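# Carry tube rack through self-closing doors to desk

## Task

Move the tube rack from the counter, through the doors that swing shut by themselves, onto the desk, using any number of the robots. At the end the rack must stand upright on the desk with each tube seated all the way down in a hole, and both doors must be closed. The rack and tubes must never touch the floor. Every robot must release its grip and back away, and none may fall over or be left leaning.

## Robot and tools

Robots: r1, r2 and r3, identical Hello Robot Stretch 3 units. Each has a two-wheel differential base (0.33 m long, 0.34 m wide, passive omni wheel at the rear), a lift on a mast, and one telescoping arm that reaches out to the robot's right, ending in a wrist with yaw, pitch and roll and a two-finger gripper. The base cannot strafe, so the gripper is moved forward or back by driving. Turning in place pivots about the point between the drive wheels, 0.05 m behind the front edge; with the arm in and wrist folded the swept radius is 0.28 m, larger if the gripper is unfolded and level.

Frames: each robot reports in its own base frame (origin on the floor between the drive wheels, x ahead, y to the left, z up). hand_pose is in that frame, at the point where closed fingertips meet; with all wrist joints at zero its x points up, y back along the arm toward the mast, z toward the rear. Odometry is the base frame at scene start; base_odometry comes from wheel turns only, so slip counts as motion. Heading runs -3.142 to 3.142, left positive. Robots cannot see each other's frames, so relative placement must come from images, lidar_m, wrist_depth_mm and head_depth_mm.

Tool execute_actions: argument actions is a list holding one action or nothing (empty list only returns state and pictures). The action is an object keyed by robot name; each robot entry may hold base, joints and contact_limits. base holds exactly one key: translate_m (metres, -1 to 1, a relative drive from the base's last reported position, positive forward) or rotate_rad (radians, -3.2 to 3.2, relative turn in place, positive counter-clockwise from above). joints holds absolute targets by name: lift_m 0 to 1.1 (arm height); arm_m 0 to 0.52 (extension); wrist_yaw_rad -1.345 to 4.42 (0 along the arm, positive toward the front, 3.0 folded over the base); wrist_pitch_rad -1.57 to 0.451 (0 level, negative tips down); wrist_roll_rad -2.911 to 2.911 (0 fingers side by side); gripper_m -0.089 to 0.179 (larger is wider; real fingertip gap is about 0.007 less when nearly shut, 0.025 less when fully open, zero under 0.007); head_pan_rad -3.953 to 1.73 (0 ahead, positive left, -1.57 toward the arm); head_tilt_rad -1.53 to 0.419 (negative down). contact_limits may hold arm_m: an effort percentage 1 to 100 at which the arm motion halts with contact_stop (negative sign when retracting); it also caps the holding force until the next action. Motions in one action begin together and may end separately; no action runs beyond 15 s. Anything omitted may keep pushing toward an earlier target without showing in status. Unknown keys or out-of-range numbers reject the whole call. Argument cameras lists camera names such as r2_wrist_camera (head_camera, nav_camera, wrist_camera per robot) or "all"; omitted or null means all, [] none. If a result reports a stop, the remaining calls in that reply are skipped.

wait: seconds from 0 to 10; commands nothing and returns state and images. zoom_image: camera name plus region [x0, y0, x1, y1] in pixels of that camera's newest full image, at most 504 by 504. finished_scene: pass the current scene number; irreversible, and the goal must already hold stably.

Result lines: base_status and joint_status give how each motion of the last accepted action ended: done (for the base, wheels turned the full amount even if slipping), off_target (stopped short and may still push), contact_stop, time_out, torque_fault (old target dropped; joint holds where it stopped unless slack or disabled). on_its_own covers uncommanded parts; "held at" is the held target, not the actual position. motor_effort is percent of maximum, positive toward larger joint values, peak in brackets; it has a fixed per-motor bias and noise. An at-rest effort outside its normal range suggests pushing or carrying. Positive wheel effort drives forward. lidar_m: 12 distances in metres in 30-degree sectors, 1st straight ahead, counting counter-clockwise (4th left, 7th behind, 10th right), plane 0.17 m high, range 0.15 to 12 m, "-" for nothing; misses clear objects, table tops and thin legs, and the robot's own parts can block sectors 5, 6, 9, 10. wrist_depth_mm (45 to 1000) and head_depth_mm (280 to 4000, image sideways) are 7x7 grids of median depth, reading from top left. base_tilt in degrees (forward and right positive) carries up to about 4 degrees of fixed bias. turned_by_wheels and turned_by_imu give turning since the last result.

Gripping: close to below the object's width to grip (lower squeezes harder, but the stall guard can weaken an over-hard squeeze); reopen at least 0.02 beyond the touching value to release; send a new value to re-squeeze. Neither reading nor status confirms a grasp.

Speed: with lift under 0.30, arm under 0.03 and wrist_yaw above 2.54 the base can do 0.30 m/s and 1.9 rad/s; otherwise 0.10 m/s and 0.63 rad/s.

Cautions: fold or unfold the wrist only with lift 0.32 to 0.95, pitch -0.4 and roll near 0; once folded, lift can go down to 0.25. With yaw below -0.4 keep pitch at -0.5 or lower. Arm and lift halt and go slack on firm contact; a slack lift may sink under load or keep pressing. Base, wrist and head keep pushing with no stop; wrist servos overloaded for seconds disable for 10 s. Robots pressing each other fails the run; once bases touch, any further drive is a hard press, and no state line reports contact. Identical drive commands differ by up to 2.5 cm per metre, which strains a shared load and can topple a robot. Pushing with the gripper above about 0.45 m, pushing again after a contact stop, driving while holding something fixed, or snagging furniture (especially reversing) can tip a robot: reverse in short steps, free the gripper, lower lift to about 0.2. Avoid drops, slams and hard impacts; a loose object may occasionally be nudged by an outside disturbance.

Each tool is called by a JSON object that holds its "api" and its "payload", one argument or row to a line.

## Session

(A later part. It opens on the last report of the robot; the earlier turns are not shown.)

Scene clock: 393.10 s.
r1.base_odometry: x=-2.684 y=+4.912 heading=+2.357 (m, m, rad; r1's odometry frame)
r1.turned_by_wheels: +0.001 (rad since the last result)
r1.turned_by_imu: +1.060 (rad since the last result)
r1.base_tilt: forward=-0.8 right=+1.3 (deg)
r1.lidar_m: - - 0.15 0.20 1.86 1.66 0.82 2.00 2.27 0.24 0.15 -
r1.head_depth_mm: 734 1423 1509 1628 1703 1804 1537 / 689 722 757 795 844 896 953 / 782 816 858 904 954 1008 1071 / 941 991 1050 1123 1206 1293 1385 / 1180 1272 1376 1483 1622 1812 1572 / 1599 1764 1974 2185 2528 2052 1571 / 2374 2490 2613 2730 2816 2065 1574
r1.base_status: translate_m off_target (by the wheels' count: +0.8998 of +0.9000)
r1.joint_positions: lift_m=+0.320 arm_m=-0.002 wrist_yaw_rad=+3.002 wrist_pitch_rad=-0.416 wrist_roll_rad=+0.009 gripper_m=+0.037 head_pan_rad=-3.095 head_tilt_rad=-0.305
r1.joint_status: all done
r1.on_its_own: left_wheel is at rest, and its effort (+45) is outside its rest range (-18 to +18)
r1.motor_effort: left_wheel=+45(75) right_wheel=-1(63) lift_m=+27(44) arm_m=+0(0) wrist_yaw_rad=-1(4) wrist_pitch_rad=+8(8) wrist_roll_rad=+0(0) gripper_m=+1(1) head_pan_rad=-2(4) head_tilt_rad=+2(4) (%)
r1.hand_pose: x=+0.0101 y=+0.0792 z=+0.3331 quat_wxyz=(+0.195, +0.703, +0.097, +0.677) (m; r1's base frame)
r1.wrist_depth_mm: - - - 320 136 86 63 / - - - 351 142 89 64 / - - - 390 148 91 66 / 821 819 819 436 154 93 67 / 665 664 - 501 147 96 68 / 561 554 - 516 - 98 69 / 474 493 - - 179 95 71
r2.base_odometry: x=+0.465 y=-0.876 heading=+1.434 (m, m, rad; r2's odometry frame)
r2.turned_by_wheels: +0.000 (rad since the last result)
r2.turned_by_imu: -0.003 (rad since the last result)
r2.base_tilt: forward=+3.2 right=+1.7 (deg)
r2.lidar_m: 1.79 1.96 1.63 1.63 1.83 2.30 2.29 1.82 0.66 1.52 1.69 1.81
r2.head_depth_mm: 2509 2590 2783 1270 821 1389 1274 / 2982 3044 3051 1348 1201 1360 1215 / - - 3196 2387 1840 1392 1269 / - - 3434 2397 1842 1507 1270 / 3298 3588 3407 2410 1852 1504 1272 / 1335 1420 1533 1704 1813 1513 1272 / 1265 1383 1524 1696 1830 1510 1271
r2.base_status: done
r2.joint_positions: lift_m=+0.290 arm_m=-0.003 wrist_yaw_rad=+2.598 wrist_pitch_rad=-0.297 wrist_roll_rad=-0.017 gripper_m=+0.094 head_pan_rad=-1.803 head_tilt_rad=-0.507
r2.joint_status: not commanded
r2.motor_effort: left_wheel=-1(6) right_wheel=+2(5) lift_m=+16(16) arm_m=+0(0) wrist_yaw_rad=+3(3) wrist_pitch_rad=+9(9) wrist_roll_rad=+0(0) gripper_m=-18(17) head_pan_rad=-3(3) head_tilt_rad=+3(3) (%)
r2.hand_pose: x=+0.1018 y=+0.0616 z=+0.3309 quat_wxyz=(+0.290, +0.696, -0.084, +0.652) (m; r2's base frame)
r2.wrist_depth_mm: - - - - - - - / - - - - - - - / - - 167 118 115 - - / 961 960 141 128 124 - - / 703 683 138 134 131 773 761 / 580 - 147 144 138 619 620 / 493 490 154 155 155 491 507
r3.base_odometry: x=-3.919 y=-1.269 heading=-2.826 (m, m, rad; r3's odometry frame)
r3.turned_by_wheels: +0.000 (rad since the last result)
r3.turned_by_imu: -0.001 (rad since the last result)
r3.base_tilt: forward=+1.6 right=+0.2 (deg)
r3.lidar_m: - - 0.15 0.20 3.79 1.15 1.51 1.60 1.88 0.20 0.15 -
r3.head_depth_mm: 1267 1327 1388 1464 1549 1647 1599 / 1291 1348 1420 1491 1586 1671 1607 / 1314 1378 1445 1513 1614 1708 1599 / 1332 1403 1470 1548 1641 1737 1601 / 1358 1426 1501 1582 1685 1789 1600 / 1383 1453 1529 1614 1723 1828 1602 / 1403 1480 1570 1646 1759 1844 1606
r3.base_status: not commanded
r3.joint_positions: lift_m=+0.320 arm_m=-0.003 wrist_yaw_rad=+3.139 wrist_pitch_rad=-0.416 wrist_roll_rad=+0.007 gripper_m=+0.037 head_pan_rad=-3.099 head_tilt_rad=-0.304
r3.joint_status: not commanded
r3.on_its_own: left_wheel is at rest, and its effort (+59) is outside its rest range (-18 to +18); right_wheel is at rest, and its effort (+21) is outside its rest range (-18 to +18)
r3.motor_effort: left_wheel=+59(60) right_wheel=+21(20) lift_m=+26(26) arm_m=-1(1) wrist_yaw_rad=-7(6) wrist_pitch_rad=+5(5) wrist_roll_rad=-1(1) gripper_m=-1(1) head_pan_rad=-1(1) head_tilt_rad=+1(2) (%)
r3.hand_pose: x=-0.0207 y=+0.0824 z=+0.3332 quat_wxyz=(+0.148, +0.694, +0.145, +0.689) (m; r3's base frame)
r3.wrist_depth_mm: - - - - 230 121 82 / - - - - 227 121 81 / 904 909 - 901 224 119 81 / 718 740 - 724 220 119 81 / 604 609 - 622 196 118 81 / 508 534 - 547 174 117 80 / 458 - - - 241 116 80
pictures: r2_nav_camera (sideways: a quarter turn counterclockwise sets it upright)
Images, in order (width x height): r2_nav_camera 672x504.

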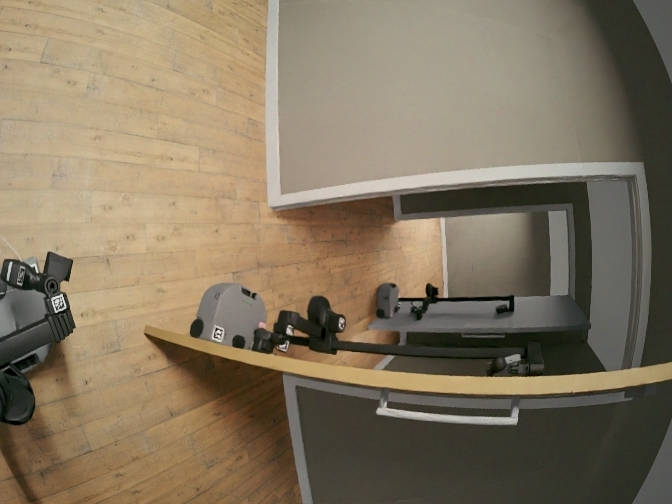

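{"api": "execute_actions", "payload": {
  "actions": [
    {"r1": {"base": {"translate_m": 0.6}}, "r2": {"base": {"rotate_rad": -1.8}, "joints": {"head_pan_rad": 0.0, "head_tilt_rad": -0.45}}}
  ],
  "cameras": ["r2_nav_camera", "r2_head_camera", "r2_wrist_camera"]
}}

Scene clock: 404.37 s.
r1.base_odometry: x=-3.109 y=+5.335 heading=+2.357 (m, m, rad; r1's odometry frame)
r1.turned_by_wheels: +0.000 (rad since the last result)
r1.turned_by_imu: +0.559 (rad since the last result)
r1.base_tilt: forward=-0.8 right=+1.3 (deg)
r1.lidar_m: - - 0.15 0.20 2.03 1.10 2.49 2.58 1.11 0.21 0.15 -
r1.head_depth_mm: 2196 2232 2242 2260 2281 1951 1528 / 2732 2827 2991 3146 2880 2017 1553 / 2769 2861 3037 2565 2668 2026 1548 / 2793 2937 3061 2582 2622 2040 1548 / 2795 2974 3086 2602 2679 2053 1578 / 2822 2980 3151 2607 2668 2070 1584 / 2848 2997 3138 2616 2739 2079 1573
r1.base_status: translate_m off_target (by the wheels' count: +0.5997 of +0.6000)
r1.joint_positions: lift_m=+0.320 arm_m=-0.002 wrist_yaw_rad=+3.002 wrist_pitch_rad=-0.416 wrist_roll_rad=+0.011 gripper_m=+0.037 head_pan_rad=-3.098 head_tilt_rad=-0.303
r1.joint_status: not commanded
r1.on_its_own: left_wheel is at rest, and its effort (+40) is outside its rest range (-18 to +18); right_wheel is at rest, and its effort (+43) is outside its rest range (-18 to +18)
r1.motor_effort: left_wheel=+40(89) right_wheel=+43(100) lift_m=+25(30) arm_m=-2(3) wrist_yaw_rad=-1(8) wrist_pitch_rad=+7(9) wrist_roll_rad=+0(0) gripper_m=+0(2) head_pan_rad=-1(3) head_tilt_rad=+1(3) (%)
r1.hand_pose: x=+0.0100 y=+0.0791 z=+0.3332 quat_wxyz=(+0.195, +0.704, +0.096, +0.676) (m; r1's base frame)
r1.wrist_depth_mm: - - - 337 135 84 61 / - - - 376 140 86 62 / - - - 414 146 89 63 / 827 826 817 468 152 91 64 / 667 664 - 534 144 93 66 / 560 556 - 517 - 95 67 / 479 491 - - 177 92 68
r2.base_odometry: x=+0.465 y=-0.876 heading=-0.366 (m, m, rad; r2's odometry frame)
r2.turned_by_wheels: -1.800 (rad since the last result)
r2.turned_by_imu: -1.796 (rad since the last result)
r2.base_tilt: forward=+3.3 right=+1.5 (deg)
r2.lidar_m: 1.52 1.55 1.89 1.79 1.84 1.70 1.63 1.69 2.27 2.29 0.88 1.01
r2.head_depth_mm: 2511 3442 3444 2569 1905 1419 1255 / 3013 3060 3104 2596 1958 1557 1306 / - - - 2598 1941 1567 1307 / - - - 2603 1973 1561 1311 / 3287 3520 3753 2594 1884 1570 1308 / 1304 1405 1508 1659 1813 1587 1309 / 1250 1362 1492 1644 1805 1569 1307
r2.base_status: done
r2.joint_positions: lift_m=+0.290 arm_m=-0.003 wrist_yaw_rad=+2.598 wrist_pitch_rad=-0.297 wrist_roll_rad=-0.017 gripper_m=+0.094 head_pan_rad=-0.007 head_tilt_rad=-0.457
r2.joint_status: all done
r2.motor_effort: left_wheel=+2(8) right_wheel=-2(6) lift_m=+16(16) arm_m=+0(0) wrist_yaw_rad=+3(3) wrist_pitch_rad=+9(9) wrist_roll_rad=+0(0) gripper_m=-17(18) head_pan_rad=+3(43) head_tilt_rad=+3(7) (%)
r2.hand_pose: x=+0.1018 y=+0.0616 z=+0.3309 quat_wxyz=(+0.290, +0.696, -0.084, +0.652) (m; r2's base frame)
r2.wrist_depth_mm: - - - - - - - / - - - - - - - / - - 166 117 115 - - / 946 945 141 128 123 - - / 729 682 149 134 132 775 773 / 583 - 148 144 138 617 616 / 493 486 154 155 156 492 511
r3.base_odometry: x=-3.919 y=-1.269 heading=-2.826 (m, m, rad; r3's odometry frame)
r3.turned_by_wheels: +0.000 (rad since the last result)
r3.turned_by_imu: +0.000 (rad since the last result)
r3.base_tilt: forward=+1.5 right=+0.1 (deg)
r3.lidar_m: - - 0.15 0.20 3.80 1.15 1.51 1.60 1.88 0.20 0.15 -
r3.head_depth_mm: 1266 1330 1402 1459 1540 1654 1615 / 1292 1358 1422 1496 1578 1670 1598 / 1315 1381 1446 1533 1611 1709 1606 / 1335 1402 1475 1559 1643 1756 1618 / 1354 1425 1507 1584 1678 1792 1606 / 1382 1450 1530 1612 1707 1821 1608 / 1407 1479 1560 1652 1752 1847 1598
r3.base_status: not commanded
r3.joint_positions: lift_m=+0.320 arm_m=-0.003 wrist_yaw_rad=+3.139 wrist_pitch_rad=-0.416 wrist_roll_rad=+0.007 gripper_m=+0.037 head_pan_rad=-3.099 head_tilt_rad=-0.304
r3.joint_status: not commanded
r3.on_its_own: left_wheel is at rest, and its effort (+60) is outside its rest range (-18 to +18); right_wheel is at rest, and its effort (+20) is outside its rest range (-18 to +18)
r3.motor_effort: left_wheel=+60(60) right_wheel=+20(21) lift_m=+26(26) arm_m=-1(0) wrist_yaw_rad=-7(7) wrist_pitch_rad=+5(5) wrist_roll_rad=-1(1) gripper_m=+0(0) head_pan_rad=+0(1) head_tilt_rad=+2(2) (%)
r3.hand_pose: x=-0.0207 y=+0.0824 z=+0.3332 quat_wxyz=(+0.148, +0.694, +0.145, +0.689) (m; r3's base frame)
r3.wrist_depth_mm: - - - - 228 121 82 / - - - - 227 120 82 / 885 905 - 926 224 119 81 / 713 733 - 725 221 119 81 / 594 604 - 631 195 118 81 / 508 540 - 545 175 117 80 / 460 - - - 243 116 80
pictures: r2_head_camera (sideways: a quarter turn clockwise sets it upright), r2_nav_camera (sideways: a quarter turn counterclockwise sets it upright), r2_wrist_camera
Images, in order (width x height): r2_head_camera 896x504, r2_nav_camera 672x504, r2_wrist_camera 644x364.

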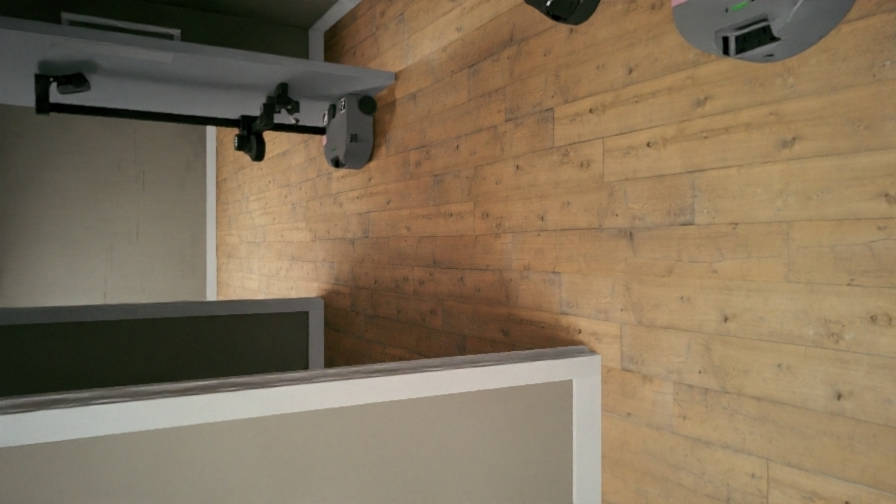

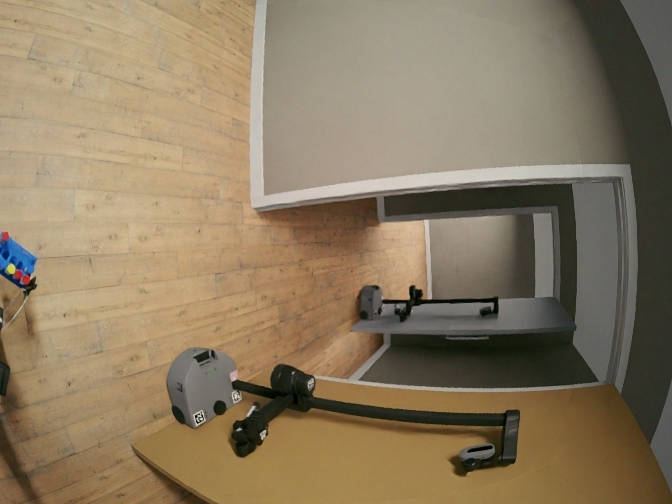

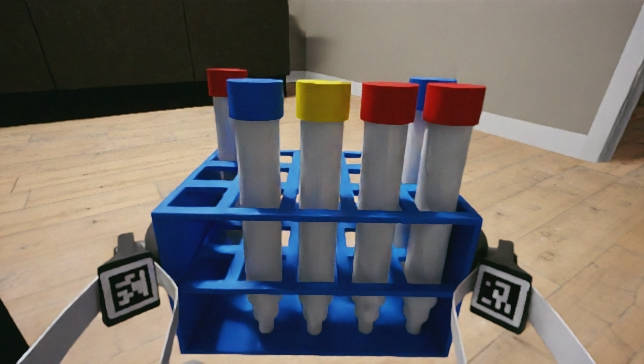

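{"api": "execute_actions", "payload": {
  "actions": [
    {"r2": {"base": {"translate_m": 1.0}}}
  ],
  "cameras": ["r2_head_camera"]
}}

{"api": "execute_actions", "payload": {
  "actions": [
    {"r2": {"base": {"translate_m": 1.0}}}
  ],
  "cameras": ["r2_head_camera", "r2_wrist_camera"]
}}

Scene clock: 420.40 s.
r1.base_odometry: x=-3.109 y=+5.335 heading=+2.357 (m, m, rad; r1's odometry frame)
r1.turned_by_wheels: +0.000 (rad since the last result)
r1.turned_by_imu: +0.002 (rad since the last result)
r1.base_tilt: forward=-0.8 right=+1.3 (deg)
r1.lidar_m: - - 0.15 0.20 2.04 1.11 0.62 2.58 2.64 0.21 0.15 -
r1.head_depth_mm: 2220 2209 2227 2239 2268 1925 1546 / 2720 2808 557 3139 2926 2014 1546 / 2760 2819 719 2538 2608 1879 1399 / 2788 2901 3052 2568 2659 2037 875 / 2807 2933 3104 2579 2665 2051 1571 / 2801 2974 3105 2579 2721 2079 1570 / 2880 2962 3141 2636 2719 2084 1581
r1.base_status: not commanded
r1.joint_positions: lift_m=+0.320 arm_m=-0.002 wrist_yaw_rad=+3.002 wrist_pitch_rad=-0.416 wrist_roll_rad=+0.011 gripper_m=+0.037 head_pan_rad=-3.098 head_tilt_rad=-0.303
r1.joint_status: not commanded
r1.on_its_own: left_wheel is at rest, and its effort (+40) is outside its rest range (-18 to +18); right_wheel is at rest, and its effort (+44) is outside its rest range (-18 to +18)
r1.motor_effort: left_wheel=+40(40) right_wheel=+44(44) lift_m=+25(25) arm_m=-1(1) wrist_yaw_rad=-2(1) wrist_pitch_rad=+7(8) wrist_roll_rad=+0(0) gripper_m=+1(1) head_pan_rad=-1(1) head_tilt_rad=+2(2) (%)
r1.hand_pose: x=+0.0100 y=+0.0791 z=+0.3332 quat_wxyz=(+0.195, +0.704, +0.096, +0.676) (m; r1's base frame)
r1.wrist_depth_mm: - - - 337 135 84 61 / - - - 372 140 86 62 / - - - 415 146 88 63 / 822 824 811 472 152 91 64 / 665 666 - 537 144 93 66 / 554 552 - 516 - 95 67 / 479 489 - - 177 92 68
r2.base_odometry: x=+1.399 y=-1.234 heading=-0.366 (m, m, rad; r2's odometry frame)
r2.turned_by_wheels: +0.000 (rad since the last result)
r2.turned_by_imu: +0.005 (rad since the last result)
r2.base_tilt: forward=+3.2 right=+1.7 (deg)
r2.lidar_m: 2.40 0.58 0.71 1.84 1.89 2.51 2.63 2.71 0.73 0.56 0.71 1.76
r2.head_depth_mm: 2074 2134 2136 2296 1964 1569 1312 / - - 3208 2420 1964 1575 1320 / - - - 2599 1951 1560 1311 / - - - 2619 1943 1567 1315 / 2512 2657 2901 2599 1961 1566 1314 / 2414 2613 2836 2585 1961 1572 1302 / 2361 2521 2517 2388 1963 1573 926
r2.base_status: done
r2.joint_positions: lift_m=+0.290 arm_m=-0.003 wrist_yaw_rad=+2.598 wrist_pitch_rad=-0.297 wrist_roll_rad=-0.017 gripper_m=+0.094 head_pan_rad=-0.007 head_tilt_rad=-0.457
r2.joint_status: not commanded
r2.motor_effort: left_wheel=+1(8) right_wheel=-2(4) lift_m=+16(16) arm_m=+0(0) wrist_yaw_rad=+3(3) wrist_pitch_rad=+9(9) wrist_roll_rad=+0(0) gripper_m=-18(18) head_pan_rad=+4(3) head_tilt_rad=+3(3) (%)
r2.hand_pose: x=+0.1018 y=+0.0616 z=+0.3309 quat_wxyz=(+0.290, +0.696, -0.084, +0.652) (m; r2's base frame)
r2.wrist_depth_mm: - - - 801 568 - - / - - - 761 532 - - / - - 166 118 115 - - / 937 969 140 128 123 - - / 732 660 149 133 131 778 789 / 580 - 148 142 138 605 612 / 498 485 153 154 156 489 510
r3.base_odometry: x=-3.919 y=-1.269 heading=-2.826 (m, m, rad; r3's odometry frame)
r3.turned_by_wheels: +0.000 (rad since the last result)
r3.turned_by_imu: +0.000 (rad since the last result)
r3.base_tilt: forward=+1.6 right=+0.0 (deg)
r3.lidar_m: - - 0.15 0.20 3.79 1.16 1.51 1.60 1.88 0.20 0.15 -
r3.head_depth_mm: 1267 1326 1403 1467 1552 1644 1610 / 1289 1358 1420 1495 1578 1685 1605 / 1306 1382 1443 1523 1612 1709 1606 / 1340 1399 1482 1560 1647 1740 1600 / 1358 1432 1503 1583 1682 1786 1611 / 1377 1446 1522 1621 1717 1833 1614 / 1406 1480 1553 1653 1759 1858 1608
r3.base_status: not commanded
r3.joint_positions: lift_m=+0.320 arm_m=-0.003 wrist_yaw_rad=+3.139 wrist_pitch_rad=-0.416 wrist_roll_rad=+0.007 gripper_m=+0.037 head_pan_rad=-3.099 head_tilt_rad=-0.304
r3.joint_status: not commanded
r3.on_its_own: left_wheel is at rest, and its effort (+60) is outside its rest range (-18 to +18); right_wheel is at rest, and its effort (+21) is outside its rest range (-18 to +18)
r3.motor_effort: left_wheel=+60(60) right_wheel=+21(21) lift_m=+26(26) arm_m=-1(1) wrist_yaw_rad=-7(7) wrist_pitch_rad=+6(5) wrist_roll_rad=-1(2) gripper_m=+0(1) head_pan_rad=+0(1) head_tilt_rad=+2(2) (%)
r3.hand_pose: x=-0.0207 y=+0.0824 z=+0.3332 quat_wxyz=(+0.148, +0.694, +0.145, +0.689) (m; r3's base frame)
r3.wrist_depth_mm: - - - - 228 121 82 / - - - - 226 120 82 / 873 912 - 925 223 120 81 / 710 748 - 734 220 119 81 / 594 601 - 635 195 118 81 / 510 529 - 548 174 117 80 / 462 - - - 243 116 80
pictures: r2_head_camera (sideways: a quarter turn clockwise sets it upright)
Images, in order (width x height): r2_head_camera 896x504.

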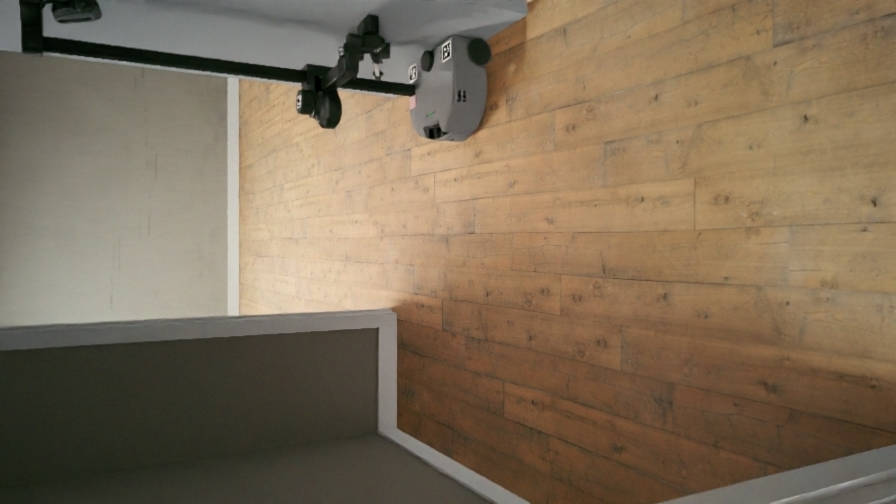

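Scene clock: 425.50 s.
r1.base_odometry: x=-3.109 y=+5.335 heading=+2.357 (m, m, rad; r1's odometry frame)
r1.turned_by_wheels: +0.000 (rad since the last result)
r1.turned_by_imu: +0.001 (rad since the last result)
r1.base_tilt: forward=-0.7 right=+1.3 (deg)
r1.lidar_m: - - 0.15 0.20 1.25 1.11 2.48 2.59 2.65 0.21 0.15 -
r1.head_depth_mm: 2230 2223 2244 2229 2273 1946 1534 / 2771 2845 3019 3149 2968 2031 1552 / 2743 2839 3052 2581 2644 2020 1555 / 2757 2908 3098 2551 2662 2052 1554 / 2835 2931 3034 2577 2703 2056 1575 / 2821 2913 3080 2604 2666 2072 1577 / 2853 2972 3179 2637 2734 2073 1578
r1.base_status: not commanded
r1.joint_positions: lift_m=+0.320 arm_m=-0.002 wrist_yaw_rad=+3.002 wrist_pitch_rad=-0.416 wrist_roll_rad=+0.011 gripper_m=+0.037 head_pan_rad=-3.098 head_tilt_rad=-0.303
r1.joint_status: not commanded
r1.on_its_own: left_wheel is at rest, and its effort (+40) is outside its rest range (-18 to +18); right_wheel is at rest, and its effort (+44) is outside its rest range (-18 to +18)
r1.motor_effort: left_wheel=+40(41) right_wheel=+44(44) lift_m=+25(25) arm_m=-1(1) wrist_yaw_rad=-2(1) wrist_pitch_rad=+8(8) wrist_roll_rad=-1(0) gripper_m=+1(1) head_pan_rad=+0(1) head_tilt_rad=+1(1) (%)
r1.hand_pose: x=+0.0100 y=+0.0791 z=+0.3332 quat_wxyz=(+0.195, +0.704, +0.096, +0.676) (m; r1's base frame)
r1.wrist_depth_mm: - - - 338 135 84 61 / - - - 372 140 86 62 / 823 - - 414 146 89 63 / 832 812 808 471 152 91 65 / 668 661 - 540 144 93 66 / 559 554 - 516 - 95 67 / 482 492 - - 177 92 68
r2.base_odometry: x=+2.332 y=-1.592 heading=-0.366 (m, m, rad; r2's odometry frame)
r2.turned_by_wheels: +0.000 (rad since the last result)
r2.turned_by_imu: +0.006 (rad since the last result)
r2.base_tilt: forward=+3.2 right=+1.7 (deg)
r2.lidar_m: 1.87 1.20 0.87 0.84 0.51 0.47 3.58 0.96 0.80 1.24 1.29 1.11
r2.head_depth_mm: - - - 1895 1664 1475 1305 / - - - 2606 1963 1564 1315 / - - - 2612 1957 1561 1311 / - - - 2617 1959 1574 1312 / - - 3646 2384 1969 1566 1309 / 1559 1694 1852 2039 1963 1569 1312 / 1551 1696 1861 2019 1941 1568 1304
r2.base_status: done
r2.joint_positions: lift_m=+0.290 arm_m=-0.003 wrist_yaw_rad=+2.598 wrist_pitch_rad=-0.297 wrist_roll_rad=-0.017 gripper_m=+0.094 head_pan_rad=-0.007 head_tilt_rad=-0.457
r2.joint_status: not commanded
r2.motor_effort: left_wheel=+1(7) right_wheel=-1(4) lift_m=+16(16) arm_m=+0(0) wrist_yaw_rad=+3(3) wrist_pitch_rad=+9(9) wrist_roll_rad=+0(0) gripper_m=-17(17) head_pan_rad=+3(3) head_tilt_rad=+4(4) (%)
r2.hand_pose: x=+0.1018 y=+0.0616 z=+0.3309 quat_wxyz=(+0.290, +0.696, -0.084, +0.652) (m; r2's base frame)
r2.wrist_depth_mm: 647 716 836 980 - - - / 659 758 825 971 - - - / 700 810 167 118 115 - - / 723 849 140 128 123 - - / 714 672 149 134 132 762 770 / 585 - 147 142 138 611 620 / 499 480 154 156 155 492 510
r3.base_odometry: x=-3.919 y=-1.269 heading=-2.826 (m, m, rad; r3's odometry frame)
r3.turned_by_wheels: +0.000 (rad since the last result)
r3.turned_by_imu: +0.000 (rad since the last result)
r3.base_tilt: forward=+1.6 right=-0.1 (deg)
r3.lidar_m: - - 0.15 0.20 3.76 1.15 1.51 1.59 1.36 0.20 0.15 -
r3.head_depth_mm: 1270 1330 1399 1470 1534 1639 1620 / 1290 1354 1417 1497 1578 1680 1615 / 1318 1378 1448 1521 1615 1703 1611 / 1334 1397 1475 1552 1643 1741 1599 / 1357 1420 1514 1581 1677 1778 1611 / 1379 1460 1522 1625 1715 1826 1617 / 1408 1476 1553 1644 1749 1854 1607
r3.base_status: not commanded
r3.joint_positions: lift_m=+0.320 arm_m=-0.003 wrist_yaw_rad=+3.139 wrist_pitch_rad=-0.416 wrist_roll_rad=+0.007 gripper_m=+0.037 head_pan_rad=-3.099 head_tilt_rad=-0.304
r3.joint_status: not commanded
r3.on_its_own: left_wheel is at rest, and its effort (+60) is outside its rest range (-18 to +18); right_wheel is at rest, and its effort (+20) is outside its rest range (-18 to +18)
r3.motor_effort: left_wheel=+60(60) right_wheel=+20(21) lift_m=+26(26) arm_m=-1(1) wrist_yaw_rad=-7(7) wrist_pitch_rad=+6(6) wrist_roll_rad=-2(2) gripper_m=+0(0) head_pan_rad=+1(0) head_tilt_rad=+2(2) (%)
r3.hand_pose: x=-0.0207 y=+0.0824 z=+0.3332 quat_wxyz=(+0.148, +0.694, +0.145, +0.689) (m; r3's base frame)
r3.wrist_depth_mm: - - - - 230 121 82 / - - - - 225 120 82 / 900 924 - 929 224 119 81 / 722 723 - 739 221 119 81 / 602 603 - 630 195 118 81 / 512 527 - 552 174 118 80 / 460 - - - 243 117 80
pictures: r2_head_camera (sideways: a quarter turn clockwise sets it upright), r2_wrist_camera
Images, in order (width x height): r2_head_camera 896x504, r2_wrist_camera 644x364.

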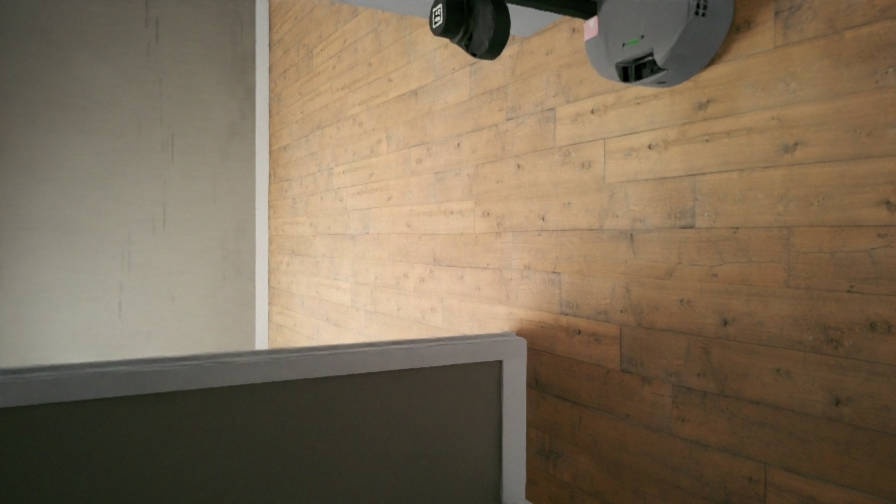

